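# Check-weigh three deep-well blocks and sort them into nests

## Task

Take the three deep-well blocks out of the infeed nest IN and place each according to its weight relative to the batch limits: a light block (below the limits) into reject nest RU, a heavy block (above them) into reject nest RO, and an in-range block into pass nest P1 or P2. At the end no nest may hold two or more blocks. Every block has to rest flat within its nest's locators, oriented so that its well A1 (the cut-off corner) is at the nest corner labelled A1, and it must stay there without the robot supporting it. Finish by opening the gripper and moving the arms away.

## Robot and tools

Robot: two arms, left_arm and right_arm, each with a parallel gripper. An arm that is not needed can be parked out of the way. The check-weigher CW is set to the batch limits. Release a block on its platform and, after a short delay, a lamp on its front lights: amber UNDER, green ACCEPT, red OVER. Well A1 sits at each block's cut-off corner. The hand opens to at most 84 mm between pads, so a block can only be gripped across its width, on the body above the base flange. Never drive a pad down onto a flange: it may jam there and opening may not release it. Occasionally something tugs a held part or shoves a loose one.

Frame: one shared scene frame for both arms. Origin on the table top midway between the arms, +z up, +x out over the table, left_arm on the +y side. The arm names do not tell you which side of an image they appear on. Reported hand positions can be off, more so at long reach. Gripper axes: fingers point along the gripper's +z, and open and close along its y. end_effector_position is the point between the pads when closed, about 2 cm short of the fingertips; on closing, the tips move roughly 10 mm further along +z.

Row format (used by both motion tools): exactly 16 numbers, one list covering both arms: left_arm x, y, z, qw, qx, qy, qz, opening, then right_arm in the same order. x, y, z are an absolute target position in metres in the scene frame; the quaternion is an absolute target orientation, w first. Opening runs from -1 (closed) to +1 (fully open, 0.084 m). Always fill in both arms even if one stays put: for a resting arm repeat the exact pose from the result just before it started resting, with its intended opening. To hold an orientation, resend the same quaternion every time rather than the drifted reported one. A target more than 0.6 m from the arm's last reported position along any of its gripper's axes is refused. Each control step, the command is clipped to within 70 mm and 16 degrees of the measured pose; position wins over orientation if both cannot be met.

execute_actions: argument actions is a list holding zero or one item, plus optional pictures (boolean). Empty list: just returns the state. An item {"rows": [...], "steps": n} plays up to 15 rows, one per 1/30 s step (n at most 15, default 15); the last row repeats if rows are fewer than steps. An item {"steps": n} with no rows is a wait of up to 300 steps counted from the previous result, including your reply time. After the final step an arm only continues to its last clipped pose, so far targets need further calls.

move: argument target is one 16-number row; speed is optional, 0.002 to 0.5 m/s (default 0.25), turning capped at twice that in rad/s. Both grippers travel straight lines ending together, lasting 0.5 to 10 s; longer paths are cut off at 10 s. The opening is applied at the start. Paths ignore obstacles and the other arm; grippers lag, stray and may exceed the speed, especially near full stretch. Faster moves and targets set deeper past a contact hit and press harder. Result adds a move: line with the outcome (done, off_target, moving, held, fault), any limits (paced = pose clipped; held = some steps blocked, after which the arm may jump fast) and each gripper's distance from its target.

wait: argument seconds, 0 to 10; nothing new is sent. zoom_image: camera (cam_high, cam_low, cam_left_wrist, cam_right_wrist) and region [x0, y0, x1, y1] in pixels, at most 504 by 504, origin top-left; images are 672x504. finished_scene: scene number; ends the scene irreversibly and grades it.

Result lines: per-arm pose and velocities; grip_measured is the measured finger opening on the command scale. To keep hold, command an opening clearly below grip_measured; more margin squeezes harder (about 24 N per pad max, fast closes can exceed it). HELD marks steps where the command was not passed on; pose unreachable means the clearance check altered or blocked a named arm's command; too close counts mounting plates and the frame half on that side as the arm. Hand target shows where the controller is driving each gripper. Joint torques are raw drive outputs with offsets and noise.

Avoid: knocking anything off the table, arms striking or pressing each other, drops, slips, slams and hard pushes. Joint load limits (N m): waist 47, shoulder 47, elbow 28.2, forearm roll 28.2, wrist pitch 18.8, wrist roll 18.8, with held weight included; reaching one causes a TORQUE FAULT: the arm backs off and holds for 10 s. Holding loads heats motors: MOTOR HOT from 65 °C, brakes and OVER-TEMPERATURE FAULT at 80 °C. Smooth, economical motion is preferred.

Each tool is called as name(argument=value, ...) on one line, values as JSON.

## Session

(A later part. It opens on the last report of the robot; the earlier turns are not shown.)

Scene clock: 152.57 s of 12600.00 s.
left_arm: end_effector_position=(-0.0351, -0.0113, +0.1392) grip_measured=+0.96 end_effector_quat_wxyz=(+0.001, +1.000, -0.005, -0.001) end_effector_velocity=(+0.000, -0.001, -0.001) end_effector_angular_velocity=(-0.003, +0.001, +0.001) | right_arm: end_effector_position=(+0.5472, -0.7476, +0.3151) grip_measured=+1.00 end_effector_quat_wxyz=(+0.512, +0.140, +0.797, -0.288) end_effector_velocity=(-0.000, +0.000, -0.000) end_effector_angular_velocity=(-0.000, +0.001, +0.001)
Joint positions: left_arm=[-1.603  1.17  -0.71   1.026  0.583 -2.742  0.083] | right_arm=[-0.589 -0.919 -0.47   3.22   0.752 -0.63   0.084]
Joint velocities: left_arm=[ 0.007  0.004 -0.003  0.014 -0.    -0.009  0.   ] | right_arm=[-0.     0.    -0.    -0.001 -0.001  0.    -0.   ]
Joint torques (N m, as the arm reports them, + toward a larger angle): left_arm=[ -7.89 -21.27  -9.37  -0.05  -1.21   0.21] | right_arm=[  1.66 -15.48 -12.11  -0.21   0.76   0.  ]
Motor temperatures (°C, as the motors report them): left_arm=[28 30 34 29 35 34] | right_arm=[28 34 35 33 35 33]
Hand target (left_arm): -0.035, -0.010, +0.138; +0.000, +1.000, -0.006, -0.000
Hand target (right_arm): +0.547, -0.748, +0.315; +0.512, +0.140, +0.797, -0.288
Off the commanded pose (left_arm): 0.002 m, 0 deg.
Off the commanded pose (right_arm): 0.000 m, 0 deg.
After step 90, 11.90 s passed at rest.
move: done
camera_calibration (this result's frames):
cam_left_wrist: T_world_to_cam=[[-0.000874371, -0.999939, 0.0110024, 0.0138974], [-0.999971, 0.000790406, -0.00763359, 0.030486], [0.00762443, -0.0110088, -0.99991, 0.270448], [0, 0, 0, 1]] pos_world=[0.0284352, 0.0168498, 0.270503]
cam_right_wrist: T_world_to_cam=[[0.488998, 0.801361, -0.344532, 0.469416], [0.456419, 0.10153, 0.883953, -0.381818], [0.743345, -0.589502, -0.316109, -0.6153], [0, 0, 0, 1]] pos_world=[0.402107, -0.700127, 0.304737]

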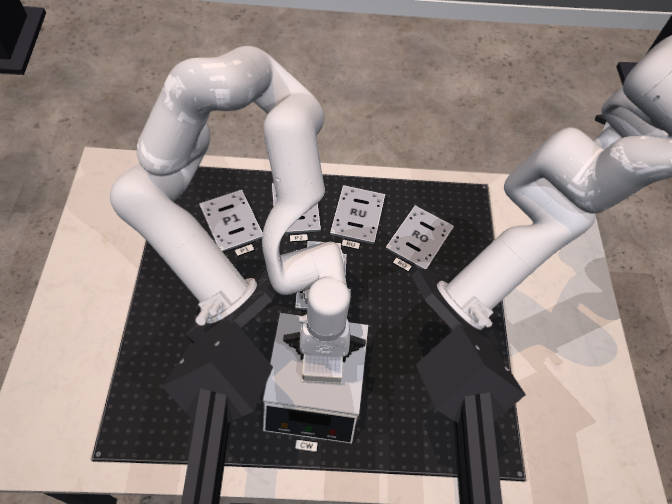

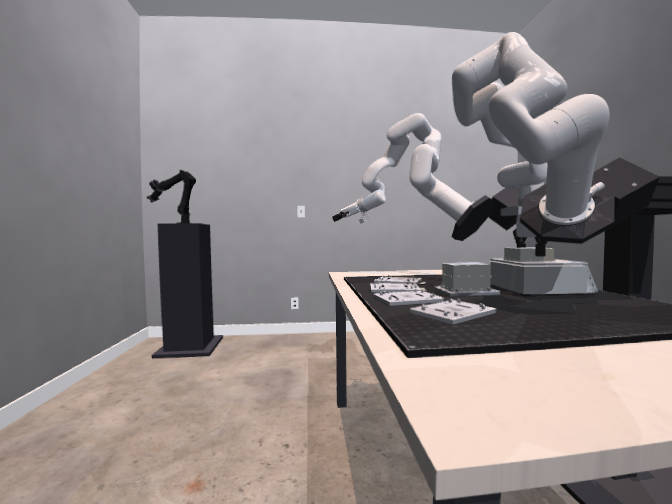

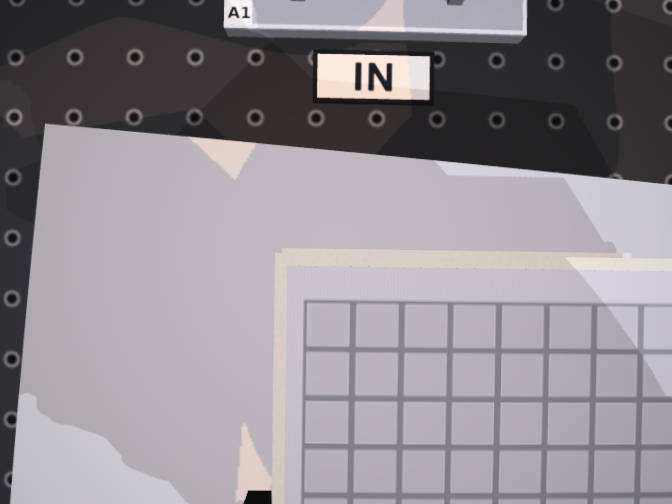

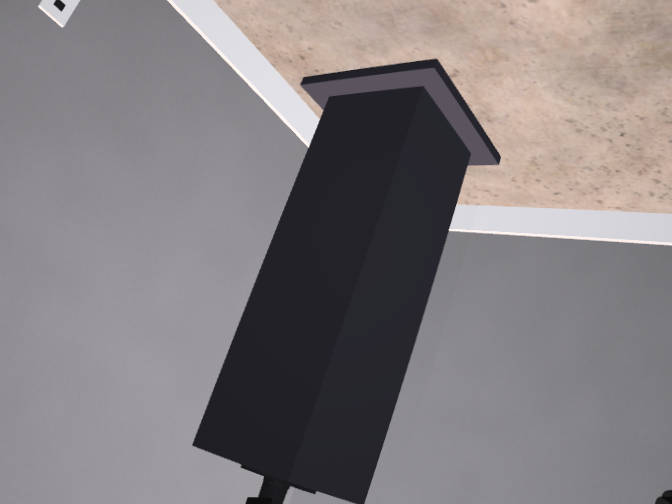

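Contact at ~0.140. Release.

move(target=[-0.035,-0.011,0.140,0,1,-0.006,0,1, 0.5472,-0.7476,0.3151,0.512,0.140,0.797,-0.288,1], speed=0.01)

wait(seconds=1.5)

zoom_image(camera="cam_high", region=[250, 395, 370, 455])

Scene clock: 176.60 s of 12600.00 s.
left_arm: end_effector_position=(-0.0350, -0.0106, +0.1397) grip_measured=+1.00 end_effector_quat_wxyz=(-0.000, +1.000, -0.006, +0.000) end_effector_velocity=(+0.000, -0.003, +0.002) end_effector_angular_velocity=(-0.006, -0.000, +0.001) | right_arm: end_effector_position=(+0.5472, -0.7476, +0.3151) grip_measured=+1.00 end_effector_quat_wxyz=(+0.512, +0.140, +0.797, -0.288) end_effector_velocity=(-0.000, -0.000, -0.000) end_effector_angular_velocity=(-0.002, +0.002, +0.001)
Joint positions: left_arm=[-1.607  1.169 -0.709  1.015  0.585 -2.733  0.084] | right_arm=[-0.589 -0.919 -0.47   3.22   0.752 -0.63   0.084]
Joint velocities: left_arm=[-0.003 -0.003 -0.003 -0.     0.     0.001  0.   ] | right_arm=[-0.002 -0.     0.    -0.003 -0.001  0.    -0.   ]
Joint torques (N m, as the arm reports them, + toward a larger angle): left_arm=[ -8.42 -28.15 -11.29  -0.29  -2.22  -0.01] | right_arm=[  1.04 -15.02 -12.21  -0.6    0.77  -0.08]
Motor temperatures (°C, as the motors report them): left_arm=[28 29 33 29 35 34] | right_arm=[28 34 36 33 35 33]
Hand target (left_arm): -0.035, -0.011, +0.140; -0.000, +1.000, -0.006, +0.000
Hand target (right_arm): +0.547, -0.748, +0.315; +0.512, +0.140, +0.797, -0.288
Off the commanded pose (left_arm): 0.000 m, 0 deg.
Off the commanded pose (right_arm): 0.000 m, 0 deg.
After step 90, 20.10 s passed at rest.
move: done
camera_calibration (this result's frames):
cam_left_wrist: T_world_to_cam=[[-0.00268126, -0.999969, 0.00733564, 0.01504], [-0.999953, 0.00261271, -0.00933902, 0.0308608], [0.00931957, -0.00736033, -0.999929, 0.271067], [0, 0, 0, 1]] pos_world=[0.0283735, 0.016954, 0.271226]
cam_right_wrist: T_world_to_cam=[[0.488998, 0.801361, -0.344532, 0.469416], [0.456419, 0.10153, 0.883953, -0.381818], [0.743346, -0.589502, -0.316109, -0.6153], [0, 0, 0, 1]] pos_world=[0.402107, -0.700127, 0.304737]

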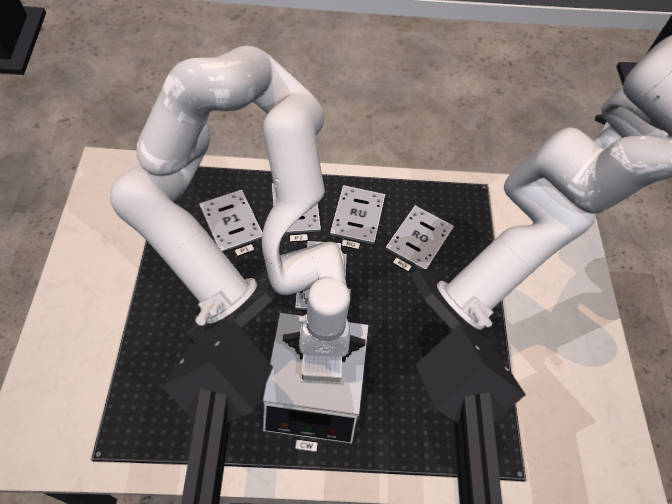

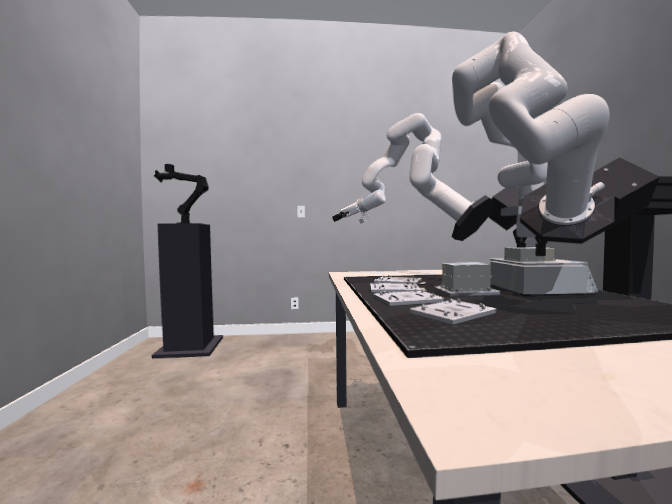

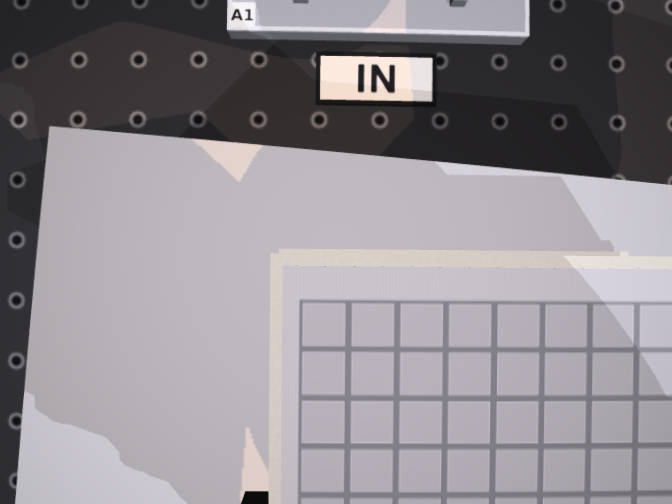

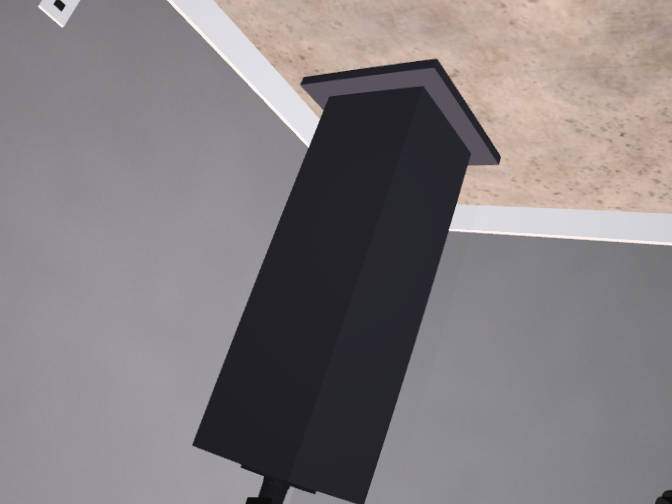

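Scene clock: 178.10 s of 12600.00 s.
left_arm: end_effector_position=(-0.0350, -0.0110, +0.1400) grip_measured=+1.00 end_effector_quat_wxyz=(+0.000, +1.000, -0.006, -0.000) end_effector_velocity=(-0.001, -0.000, +0.000) end_effector_angular_velocity=(-0.001, +0.003, -0.000) | right_arm: end_effector_position=(+0.5472, -0.7476, +0.3151) grip_measured=+1.00 end_effector_quat_wxyz=(+0.512, +0.140, +0.797, -0.288) end_effector_velocity=(+0.000, +0.000, +0.000) end_effector_angular_velocity=(-0.000, -0.000, +0.001)
Joint positions: left_arm=[-1.608  1.168 -0.709  1.015  0.584 -2.733  0.084] | right_arm=[-0.589 -0.919 -0.47   3.22   0.752 -0.63   0.084]
Joint velocities: left_arm=[ 0.001 -0.    -0.     0.001 -0.002  0.    -0.   ] | right_arm=[ 0.001 -0.     0.    -0.001 -0.    -0.     0.   ]
Joint torques (N m, as the arm reports them, + toward a larger angle): left_arm=[ -8.84 -28.04 -11.19  -0.61  -2.2   -0.11] | right_arm=[  1.33 -15.46 -12.12  -0.65   0.78  -0.24]
Motor temperatures (°C, as the motors report them): left_arm=[28 30 33 29 35 34] | right_arm=[28 34 36 33 35 33]
Hand target (left_arm): -0.035, -0.011, +0.140; -0.000, +1.000, -0.006, +0.000
Hand target (right_arm): +0.547, -0.748, +0.315; +0.512, +0.140, +0.797, -0.288
Off the commanded pose (left_arm): 0.000 m, 0 deg.
Off the commanded pose (right_arm): 0.000 m, 0 deg.
Steps of this call (steps 1 to 45: nothing new was sent). Readings (end_effector_position):
1: left_arm (-0.0350, -0.0107, +0.1398) | right_arm (+0.5472, -0.7476, +0.3151)
2: left_arm (-0.0350, -0.0107, +0.1398) | right_arm (+0.5472, -0.7476, +0.3151)
4: left_arm (-0.0350, -0.0108, +0.1399) | right_arm (+0.5472, -0.7476, +0.3151)
8: left_arm (-0.0350, -0.0109, +0.1400) | right_arm (+0.5472, -0.7476, +0.3151)
45: the state above
camera_calibration (this result's frames):
cam_left_wrist: T_world_to_cam=[[-0.00235659, -0.999964, 0.00818019, 0.0145222], [-0.999956, 0.00228234, -0.0090734, 0.0308124], [0.00905441, -0.00820121, -0.999925, 0.271308], [0, 0, 0, 1]] pos_world=[0.0283887, 0.0166764, 0.271449]
cam_right_wrist: T_world_to_cam=[[0.488998, 0.801361, -0.344532, 0.469416], [0.456419, 0.10153, 0.883953, -0.381818], [0.743346, -0.589502, -0.316109, -0.6153], [0, 0, 0, 1]] pos_world=[0.402107, -0.700127, 0.304737]

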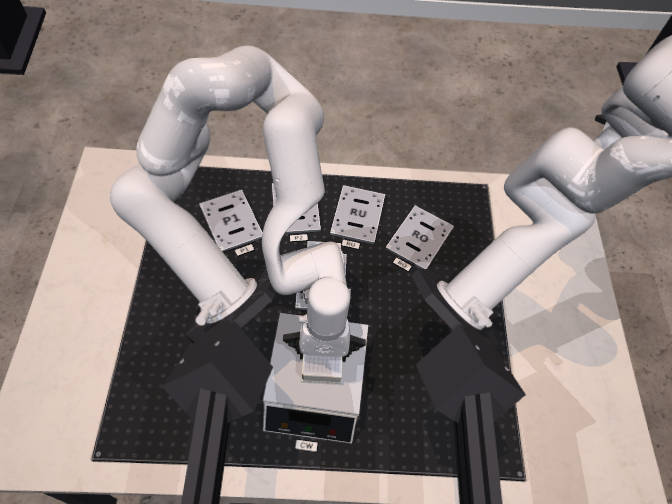

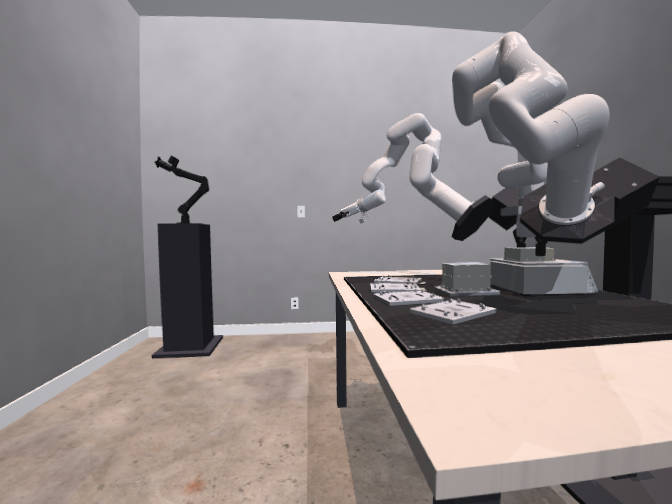

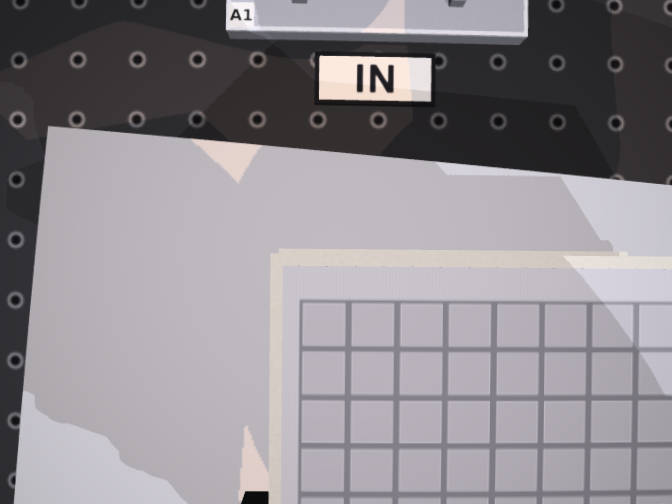

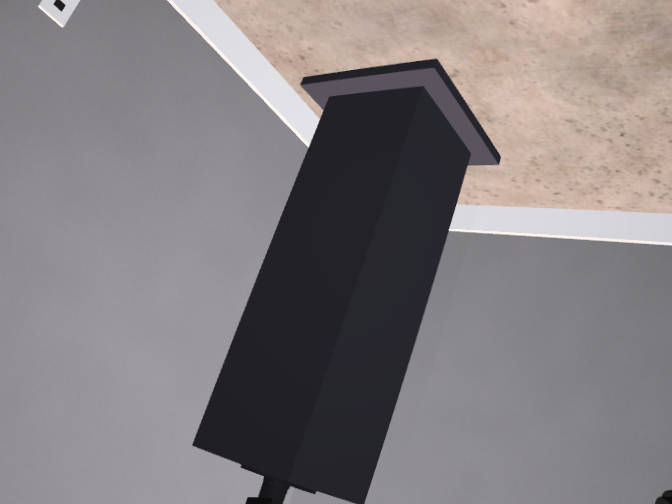

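Region (250, 395, 370, 455) of cam_high's 672x504 image, scaled by 4.200, with more detail than that image has.

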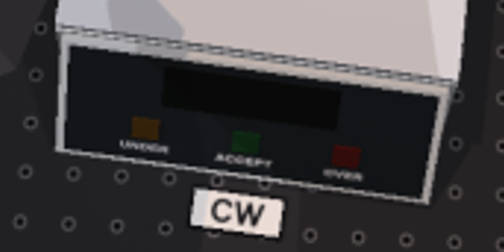

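Left pad is touching; back off 0.8 mm.

move(target=[-0.035,-0.0102,0.140,0,1,-0.006,0,1, 0.5472,-0.7476,0.3151,0.512,0.140,0.797,-0.288,1], speed=0.01)

wait(seconds=2)

Scene clock: 187.17 s of 12600.00 s.
left_arm: end_effector_position=(-0.0350, -0.0102, +0.1400) grip_measured=+1.00 end_effector_quat_wxyz=(-0.000, +1.000, -0.006, +0.000) end_effector_velocity=(+0.000, +0.001, -0.000) end_effector_angular_velocity=(+0.002, -0.001, +0.001) | right_arm: end_effector_position=(+0.5472, -0.7476, +0.3151) grip_measured=+1.00 end_effector_quat_wxyz=(+0.512, +0.140, +0.797, -0.288) end_effector_velocity=(+0.000, -0.000, +0.000) end_effector_angular_velocity=(-0.001, -0.000, +0.000)
Joint positions: left_arm=[-1.608  1.167 -0.707  1.016  0.584 -2.735  0.084] | right_arm=[-0.589 -0.919 -0.47   3.22   0.752 -0.63   0.084]
Joint velocities: left_arm=[ 0.001 -0.     0.001  0.001  0.001 -0.001  0.   ] | right_arm=[-0. -0. -0. -0.  0. -0.  0.]
Joint torques (N m, as the arm reports them, + toward a larger angle): left_arm=[ -8.63 -27.84 -11.11  -0.46  -2.2    0.07] | right_arm=[  1.85 -15.67 -12.4   -0.7    1.1   -0.26]
Motor temperatures (°C, as the motors report them): left_arm=[28 30 33 29 35 34] | right_arm=[28 34 36 33 35 33]
Hand target (left_arm): -0.035, -0.010, +0.140; -0.000, +1.000, -0.006, -0.000
Hand target (right_arm): +0.547, -0.748, +0.315; +0.512, +0.140, +0.797, -0.288
Off the commanded pose (left_arm): 0.000 m, 0 deg.
Off the commanded pose (right_arm): 0.000 m, 0 deg.
After step 90, 5.37 s passed at rest.
move: done
camera_calibration (this result's frames):
cam_left_wrist: T_world_to_cam=[[-0.00237233, -0.999964, 0.00816587, 0.0152906], [-0.999956, 0.00229818, -0.00907814, 0.0308094], [0.00905904, -0.00818705, -0.999925, 0.271311], [0, 0, 0, 1]] pos_world=[0.0283865, 0.0174405, 0.271445]
cam_right_wrist: T_world_to_cam=[[0.488998, 0.801361, -0.344532, 0.469416], [0.456419, 0.10153, 0.883953, -0.381818], [0.743346, -0.589502, -0.316108, -0.615301], [0, 0, 0, 1]] pos_world=[0.402107, -0.700127, 0.304737]

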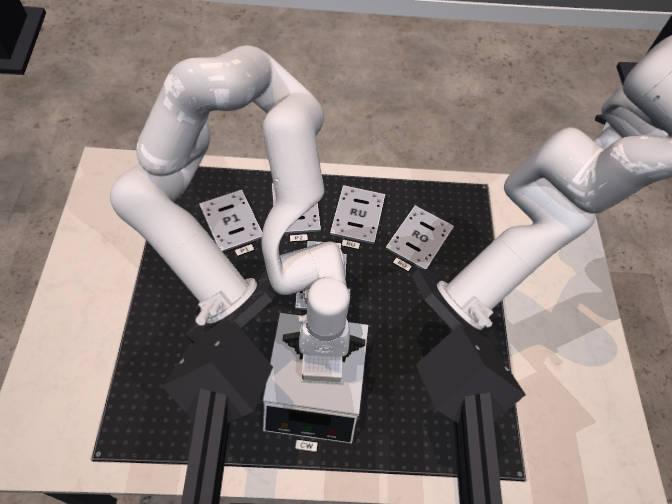

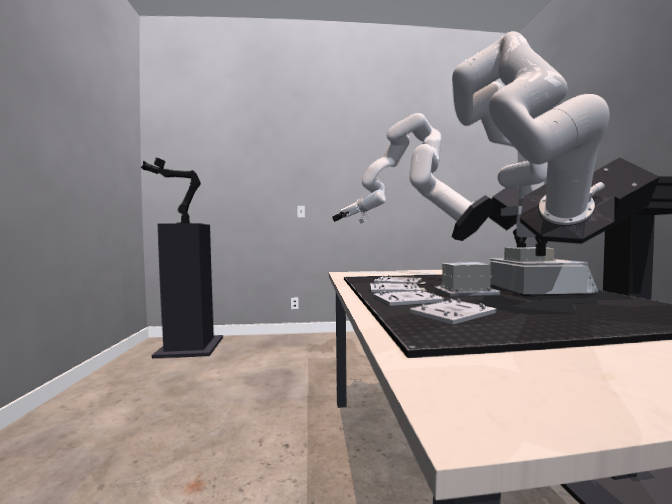

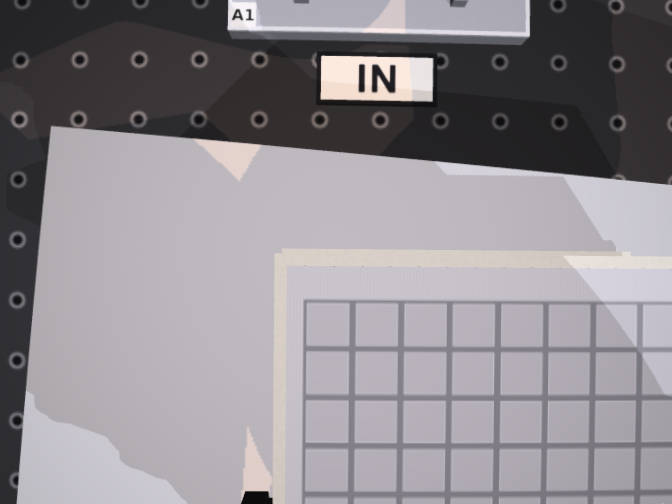

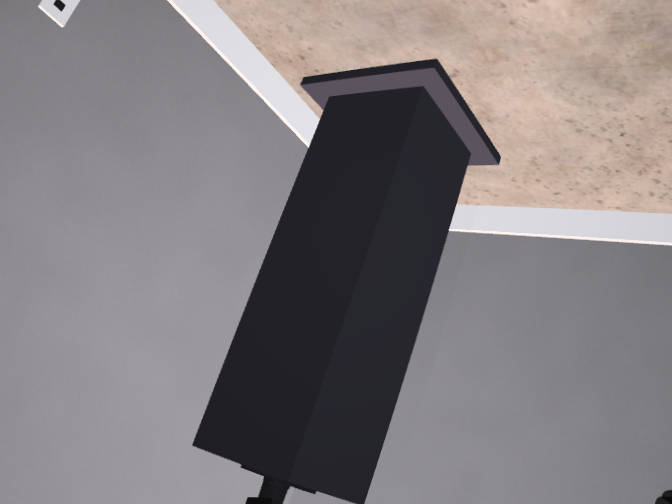

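Scene clock: 189.17 s of 12600.00 s.
left_arm: end_effector_position=(-0.0350, -0.0102, +0.1400) grip_measured=+1.00 end_effector_quat_wxyz=(-0.000, +1.000, -0.006, -0.000) end_effector_velocity=(+0.000, +0.000, -0.000) end_effector_angular_velocity=(+0.001, +0.000, +0.000) | right_arm: end_effector_position=(+0.5472, -0.7476, +0.3151) grip_measured=+1.00 end_effector_quat_wxyz=(+0.512, +0.140, +0.797, -0.288) end_effector_velocity=(+0.000, +0.000, +0.000) end_effector_angular_velocity=(+0.001, -0.001, +0.000)
Joint positions: left_arm=[-1.608  1.167 -0.707  1.016  0.584 -2.735  0.084] | right_arm=[-0.589 -0.919 -0.47   3.22   0.752 -0.63   0.084]
Joint velocities: left_arm=[ 0. -0.  0. -0.  0.  0.  0.] | right_arm=[ 0.001  0.    -0.     0.     0.     0.001 -0.   ]
Joint torques (N m, as the arm reports them, + toward a larger angle): left_arm=[ -8.53 -27.97 -10.87  -0.68  -2.03   0.01] | right_arm=[  1.67 -15.87 -11.97  -0.2    0.76  -0.08]
Motor temperatures (°C, as the motors report them): left_arm=[28 30 33 29 35 34] | right_arm=[28 34 36 33 35 33]
Hand target (left_arm): -0.035, -0.010, +0.140; -0.000, +1.000, -0.006, -0.000
Hand target (right_arm): +0.547, -0.748, +0.315; +0.512, +0.140, +0.797, -0.288
Off the commanded pose (left_arm): 0.000 m, 0 deg.
Off the commanded pose (right_arm): 0.000 m, 0 deg.
Steps of this call (steps 1 to 60: nothing new was sent). Readings (end_effector_position):
1: left_arm (-0.0350, -0.0102, +0.1400) | right_arm (+0.5472, -0.7476, +0.3151)
2: left_arm (-0.0350, -0.0102, +0.1400) | right_arm (+0.5472, -0.7476, +0.3151)
4: left_arm (-0.0350, -0.0102, +0.1400) | right_arm (+0.5472, -0.7476, +0.3151)
8: left_arm (-0.0350, -0.0102, +0.1400) | right_arm (+0.5472, -0.7476, +0.3151)
60: the state above
camera_calibration (this result's frames):
cam_left_wrist: T_world_to_cam=[[-0.00236944, -0.999964, 0.00816847, 0.015335], [-0.999956, 0.00229528, -0.00907662, 0.0308087], [0.00905754, -0.00818962, -0.999925, 0.271311], [0, 0, 0, 1]] pos_world=[0.0283863, 0.0174857, 0.271445]
cam_right_wrist: T_world_to_cam=[[0.488998, 0.801361, -0.344532, 0.469416], [0.456419, 0.10153, 0.883953, -0.381818], [0.743345, -0.589502, -0.316109, -0.6153], [0, 0, 0, 1]] pos_world=[0.402107, -0.700127, 0.304737]

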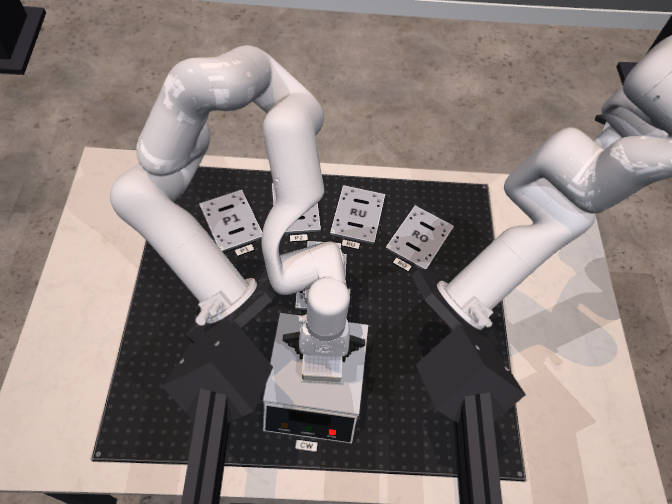

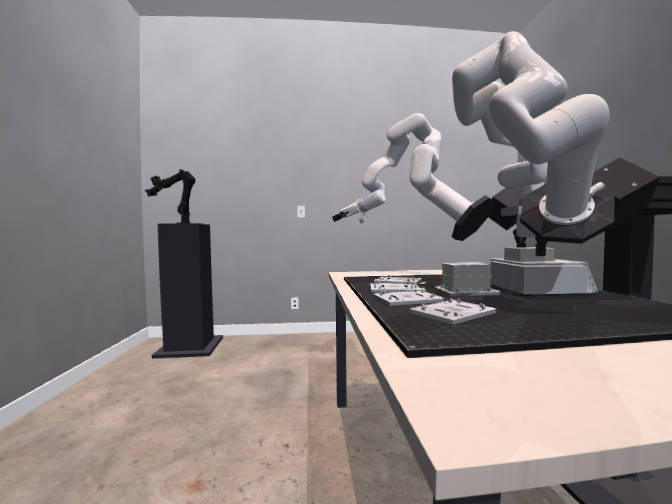

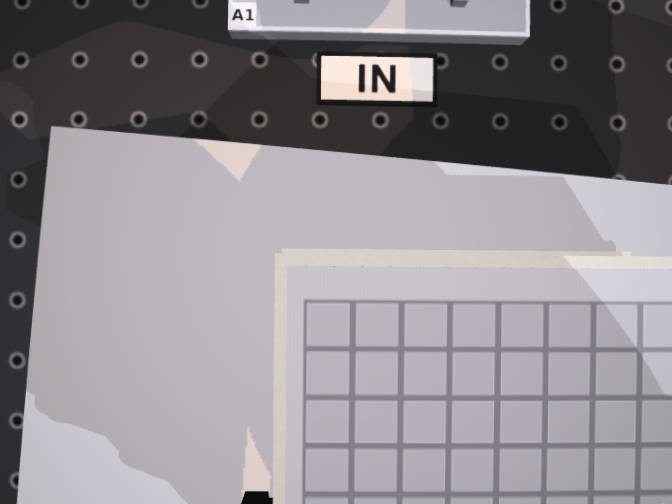

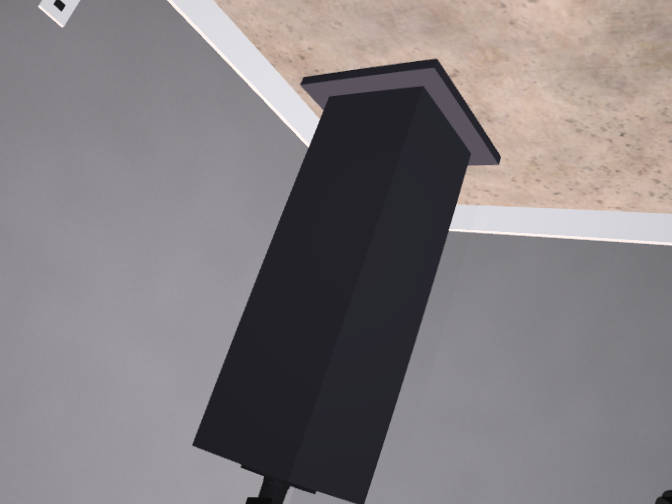

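move(target=[-0.035,-0.0102,0.140,0,1,-0.006,0,-1, 0.5472,-0.7476,0.3151,0.512,0.140,0.797,-0.288,1])

move(target=[-0.035,-0.0102,0.18,0,1,-0.006,0,-1, 0.5472,-0.7476,0.3151,0.512,0.140,0.797,-0.288,1], speed=0.08)

move(target=[0.347,-0.262,0.18,0,0.966,-0.259,0,-1, 0.5472,-0.7476,0.3151,0.512,0.140,0.797,-0.288,1], speed=0.15)

Scene clock: 210.30 s of 12600.00 s.
left_arm: end_effector_position=(-0.0350, -0.0103, +0.1401) grip_measured=+0.96 end_effector_quat_wxyz=(+0.000, +1.000, -0.006, -0.000) end_effector_velocity=(+0.000, +0.000, -0.000) end_effector_angular_velocity=(+0.002, -0.000, +0.001) | right_arm: end_effector_position=(+0.5472, -0.7476, +0.3151) grip_measured=+1.00 end_effector_quat_wxyz=(+0.512, +0.140, +0.797, -0.288) end_effector_velocity=(-0.000, -0.000, +0.000) end_effector_angular_velocity=(-0.002, -0.001, -0.001)
Joint positions: left_arm=[-1.608  1.167 -0.707  1.016  0.584 -2.735  0.083] | right_arm=[-0.589 -0.919 -0.47   3.22   0.752 -0.63   0.084]
Joint velocities: left_arm=[ 0.002  0.    -0.     0.     0.002 -0.     0.   ] | right_arm=[-0.001  0.     0.    -0.     0.002 -0.     0.   ]
Joint torques (N m, as the arm reports them, + toward a larger angle): left_arm=[ -8.58 -26.9  -10.45  -0.55  -1.92   0.07] | right_arm=[  1.92 -15.44 -11.72  -0.63   0.79  -0.26]
Motor temperatures (°C, as the motors report them): left_arm=[28 30 34 29 35 34] | right_arm=[28 34 36 33 35 33]
Hand target (left_arm): -0.035, -0.010, +0.140; +0.000, +1.000, -0.006, +0.000
Hand target (right_arm): +0.547, -0.748, +0.315; +0.512, +0.140, +0.797, -0.288
Off the commanded pose (left_arm): 0.000 m, 0 deg.
Off the commanded pose (right_arm): 0.000 m, 0 deg.
After step 90, 17.43 s passed at rest.
move: done
camera_calibration (this result's frames):
cam_left_wrist: T_world_to_cam=[[-0.0022886, -0.999962, 0.00836177, 0.0152135], [-0.999957, 0.00221327, -0.00900651, 0.0307903], [0.00898767, -0.00838202, -0.999924, 0.271358], [0, 0, 0, 1]] pos_world=[0.0283849, 0.0174193, 0.271488]
cam_right_wrist: T_world_to_cam=[[0.488998, 0.801361, -0.344532, 0.469416], [0.456419, 0.10153, 0.883953, -0.381818], [0.743345, -0.589502, -0.316109, -0.615301], [0, 0, 0, 1]] pos_world=[0.402107, -0.700127, 0.304737]

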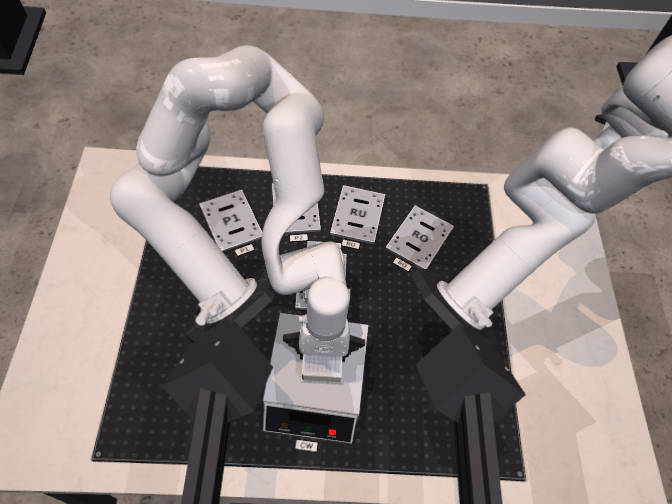

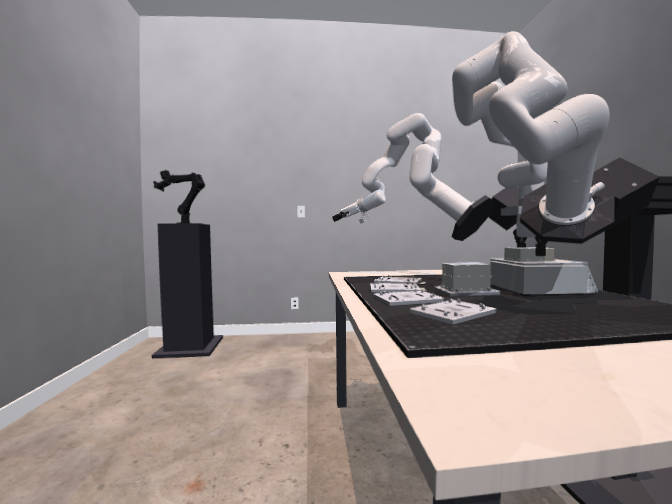

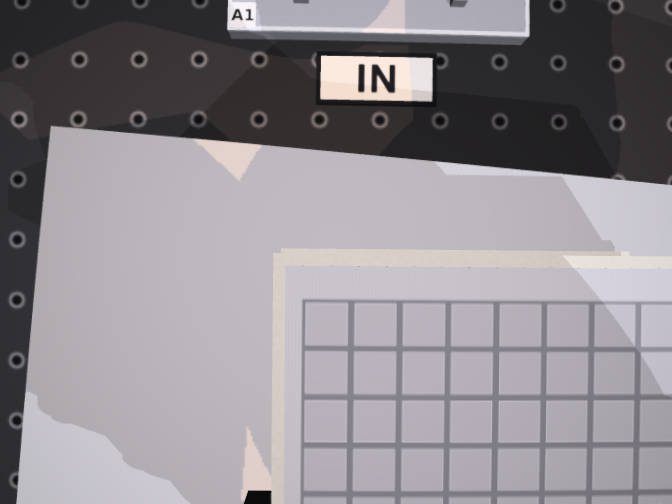

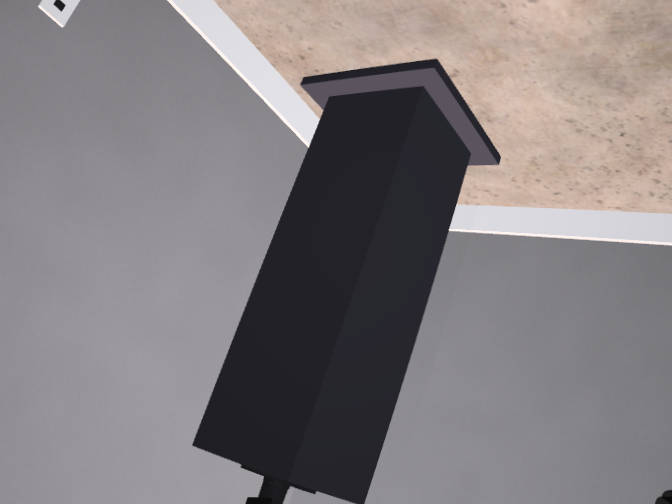

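Scene clock: 211.30 s of 12600.00 s.
left_arm: end_effector_position=(-0.0350, -0.0101, +0.1796) grip_measured=+0.96 end_effector_quat_wxyz=(+0.000, +1.000, -0.006, +0.000) end_effector_velocity=(-0.000, -0.000, +0.003) end_effector_angular_velocity=(+0.003, -0.000, +0.000) | right_arm: end_effector_position=(+0.5472, -0.7476, +0.3151) grip_measured=+1.00 end_effector_quat_wxyz=(+0.512, +0.140, +0.797, -0.288) end_effector_velocity=(-0.000, -0.001, +0.000) end_effector_angular_velocity=(-0.001, +0.000, -0.002)
Joint positions: left_arm=[-1.727  1.045 -0.663  0.771  0.594 -2.571  0.083] | right_arm=[-0.589 -0.919 -0.47   3.22   0.752 -0.63   0.084]
Joint velocities: left_arm=[-0.01  -0.006 -0.001 -0.025  0.005  0.018  0.   ] | right_arm=[-0.002  0.    -0.    -0.     0.001  0.001 -0.   ]
Joint torques (N m, as the arm reports them, + toward a larger angle): left_arm=[ -7.49 -28.22 -14.04  -0.73  -2.16   0.09] | right_arm=[  2.07 -15.08 -12.31  -0.76   0.99  -0.2 ]
Motor temperatures (°C, as the motors report them): left_arm=[28 30 34 29 35 34] | right_arm=[28 34 36 33 35 33]
Hand target (left_arm): -0.035, -0.010, +0.180; -0.000, +1.000, -0.006, +0.000
Hand target (right_arm): +0.547, -0.748, +0.315; +0.512, +0.140, +0.797, -0.288
Off the commanded pose (left_arm): 0.000 m, 0 deg.
Off the commanded pose (right_arm): 0.000 m, 0 deg.
move: done
camera_calibration (this result's frames):
cam_left_wrist: T_world_to_cam=[[-0.00221516, -0.999964, 0.00821798, 0.0151086], [-0.999956, 0.00214004, -0.00913817, 0.0312004], [0.00912025, -0.00823786, -0.999924, 0.310875], [0, 0, 0, 1]] pos_world=[0.0283973, 0.0176023, 0.311012]
cam_right_wrist: T_world_to_cam=[[0.488998, 0.801361, -0.344532, 0.469416], [0.45642, 0.10153, 0.883953, -0.381818], [0.743345, -0.589502, -0.316109, -0.6153], [0, 0, 0, 1]] pos_world=[0.402107, -0.700127, 0.304737]

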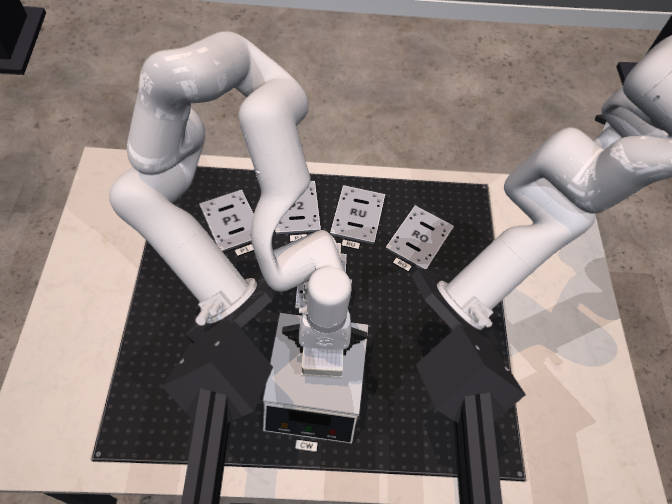

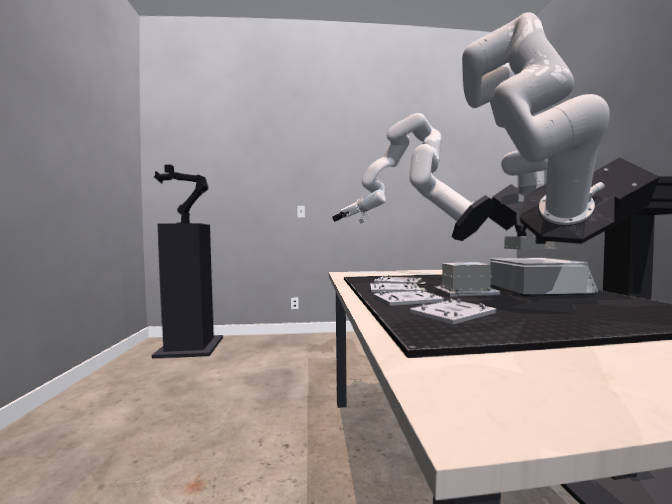

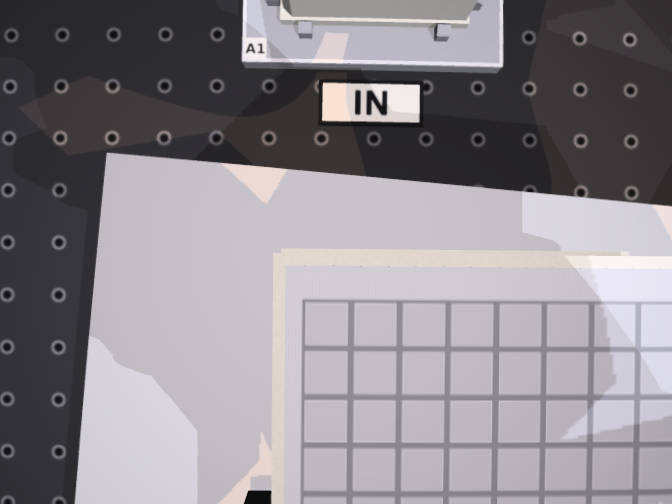

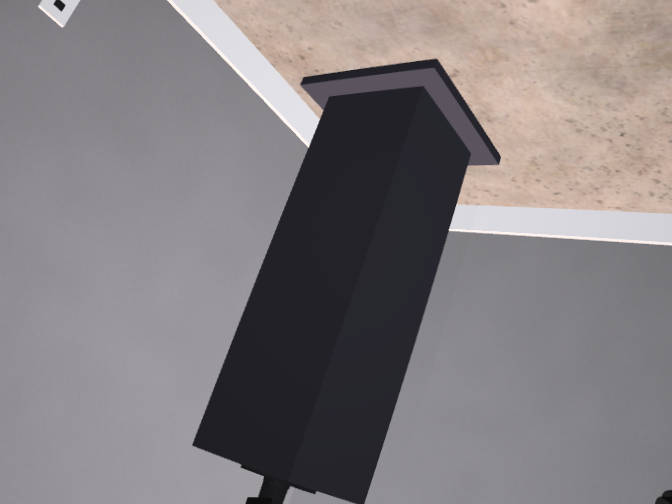

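Scene clock: 215.00 s of 12600.00 s.
left_arm: end_effector_position=(+0.3456, -0.2630, +0.1810) grip_measured=+0.96 end_effector_quat_wxyz=(-0.000, +0.966, -0.259, -0.000) end_effector_velocity=(+0.002, -0.002, +0.000) end_effector_angular_velocity=(+0.004, +0.001, -0.001) | right_arm: end_effector_position=(+0.5472, -0.7476, +0.3151) grip_measured=+1.00 end_effector_quat_wxyz=(+0.512, +0.140, +0.797, -0.288) end_effector_velocity=(-0.000, -0.000, -0.000) end_effector_angular_velocity=(-0.001, +0.001, -0.000)
Joint positions: left_arm=[-1.003  1.265 -1.789  0.953  1.149 -1.175  0.083] | right_arm=[-0.589 -0.919 -0.47   3.22   0.752 -0.63   0.084]
Joint velocities: left_arm=[-0.     0.011 -0.022 -0.006  0.011  0.011 -0.   ] | right_arm=[-0.001 -0.     0.    -0.001  0.     0.     0.   ]
Joint torques (N m, as the arm reports them, + toward a larger angle): left_arm=[-25.28 -35.68 -13.86  -0.51  -2.28  -0.02] | right_arm=[  1.35 -15.12 -12.31  -0.67   0.8   -0.2 ]
Motor temperatures (°C, as the motors report them): left_arm=[28 30 34 29 35 34] | right_arm=[28 34 36 33 35 33]
Hand target (left_arm): +0.346, -0.263, +0.181; -0.000, +0.966, -0.259, -0.000
Hand target (right_arm): +0.547, -0.748, +0.315; +0.512, +0.140, +0.797, -0.288
Off the commanded pose (left_arm): 0.002 m, 0 deg.
Off the commanded pose (right_arm): 0.000 m, 0 deg.
move: done
camera_calibration (this result's frames):
cam_left_wrist: T_world_to_cam=[[-0.491641, -0.87076, 0.00813969, -0.0337644], [-0.870789, 0.491574, -0.0089989, 0.496359], [0.00383462, -0.0115122, -0.999926, 0.307716], [0, 0, 0, 1]] pos_world=[0.414444, -0.269855, 0.312434]
cam_right_wrist: T_world_to_cam=[[0.488998, 0.801361, -0.344532, 0.469416], [0.456419, 0.10153, 0.883953, -0.381818], [0.743346, -0.589502, -0.316109, -0.6153], [0, 0, 0, 1]] pos_world=[0.402107, -0.700127, 0.304737]

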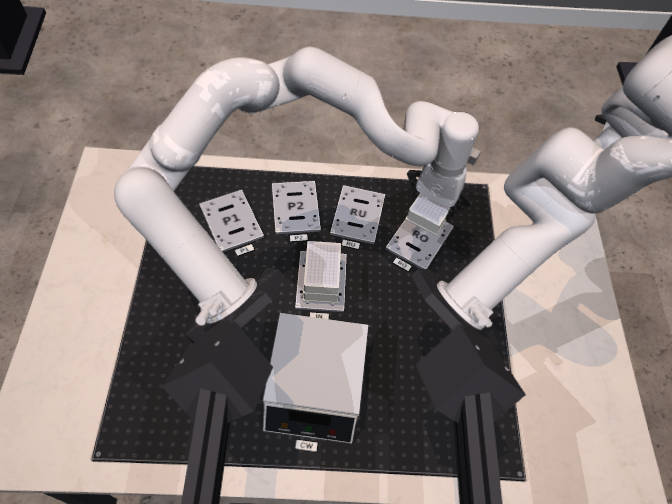

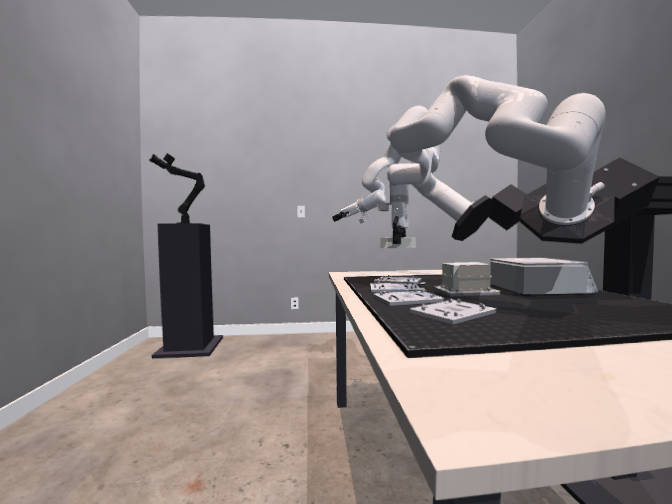

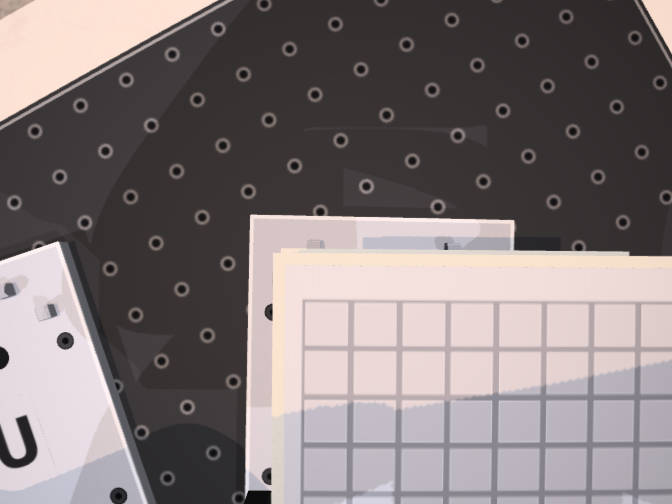

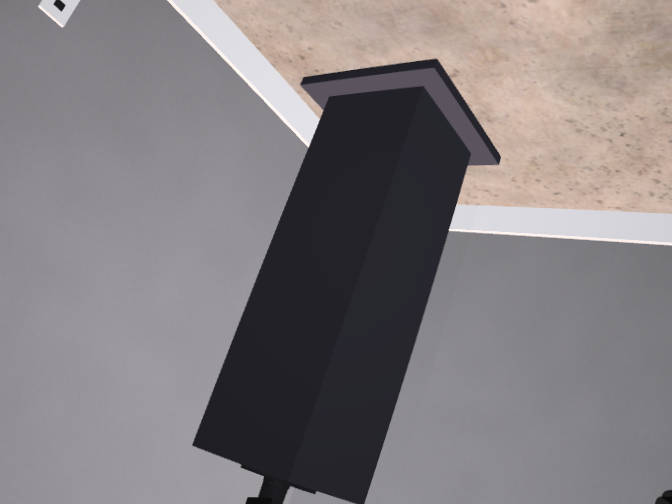

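move(target=[0.3483,-0.2561,0.07,0,0.9655,-0.2605,0,-1, 0.5472,-0.7476,0.3151,0.512,0.140,0.797,-0.288,1], speed=0.08)

Scene clock: 227.60 s of 12600.00 s.
left_arm: end_effector_position=(+0.3484, -0.2564, +0.0706) grip_measured=+0.96 end_effector_quat_wxyz=(+0.000, +0.965, -0.261, +0.000) end_effector_velocity=(-0.001, +0.000, -0.003) end_effector_angular_velocity=(+0.002, +0.000, -0.002) | right_arm: end_effector_position=(+0.5472, -0.7476, +0.3151) grip_measured=+1.00 end_effector_quat_wxyz=(+0.512, +0.140, +0.797, -0.288) end_effector_velocity=(+0.000, -0.000, +0.000) end_effector_angular_velocity=(-0.001, +0.000, +0.001)
Joint positions: left_arm=[-0.829  1.409 -1.847  1.126  1.035 -1.21   0.083] | right_arm=[-0.589 -0.919 -0.47   3.22   0.752 -0.63   0.084]
Joint velocities: left_arm=[ 0.003  0.006 -0.005  0.003 -0.     0.001  0.   ] | right_arm=[-0.     0.     0.    -0.001  0.     0.    -0.   ]
Joint torques (N m, as the arm reports them, + toward a larger angle): left_arm=[-25.31 -33.45 -10.93  -0.38  -2.33   0.03] | right_arm=[  1.93 -15.11 -11.97  -0.61   0.81  -0.38]
Motor temperatures (°C, as the motors report them): left_arm=[29 30 34 29 35 34] | right_arm=[28 34 36 33 35 33]
Hand target (left_arm): +0.348, -0.256, +0.070; +0.000, +0.965, -0.261, -0.000
Hand target (right_arm): +0.547, -0.748, +0.315; +0.512, +0.140, +0.797, -0.288
Off the commanded pose (left_arm): 0.001 m, 0 deg.
Off the commanded pose (right_arm): 0.000 m, 0 deg.
After step 90, 7.73 s passed at rest.
move: done
camera_calibration (this result's frames):
cam_left_wrist: T_world_to_cam=[[-0.494761, -0.868984, 0.00883383, -0.0242417], [-0.869021, 0.494687, -0.00935241, 0.4948], [0.00375711, -0.012304, -0.999917, 0.197189], [0, 0, 0, 1]] pos_world=[0.417257, -0.263411, 0.202014]
cam_right_wrist: T_world_to_cam=[[0.488998, 0.801361, -0.344532, 0.469416], [0.456419, 0.10153, 0.883953, -0.381818], [0.743345, -0.589502, -0.316109, -0.6153], [0, 0, 0, 1]] pos_world=[0.402107, -0.700127, 0.304737]

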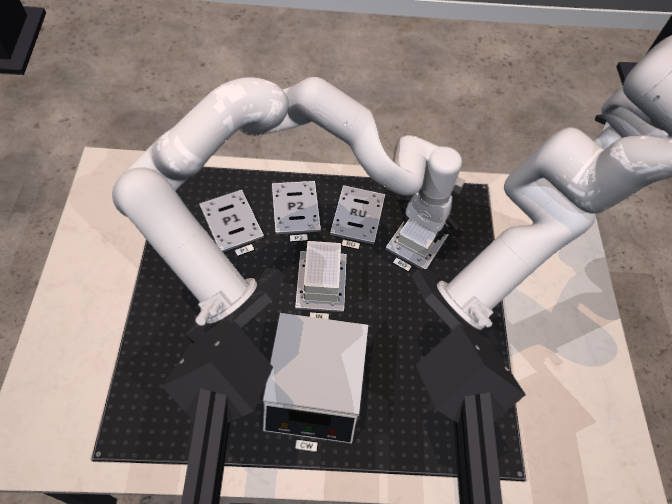

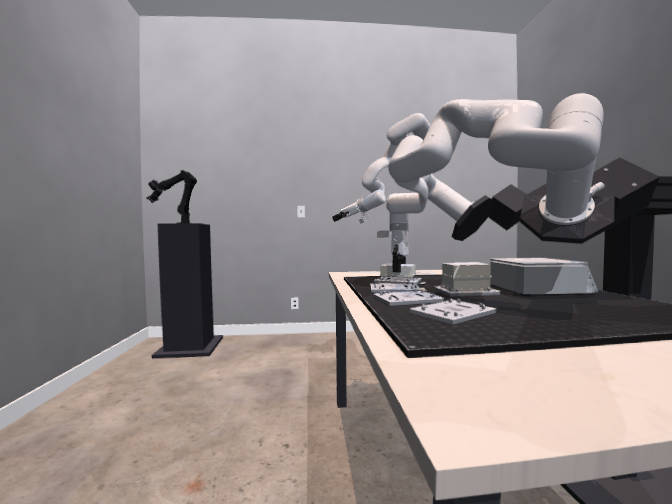

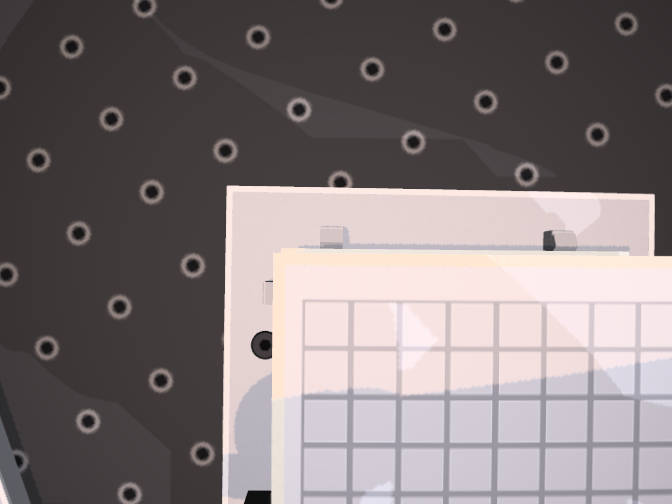

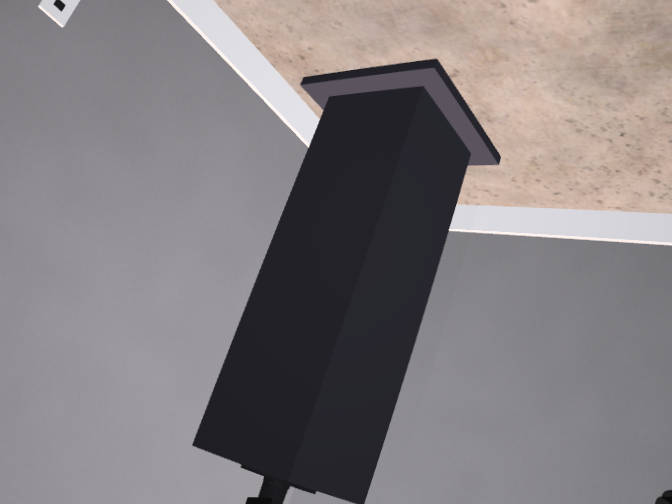

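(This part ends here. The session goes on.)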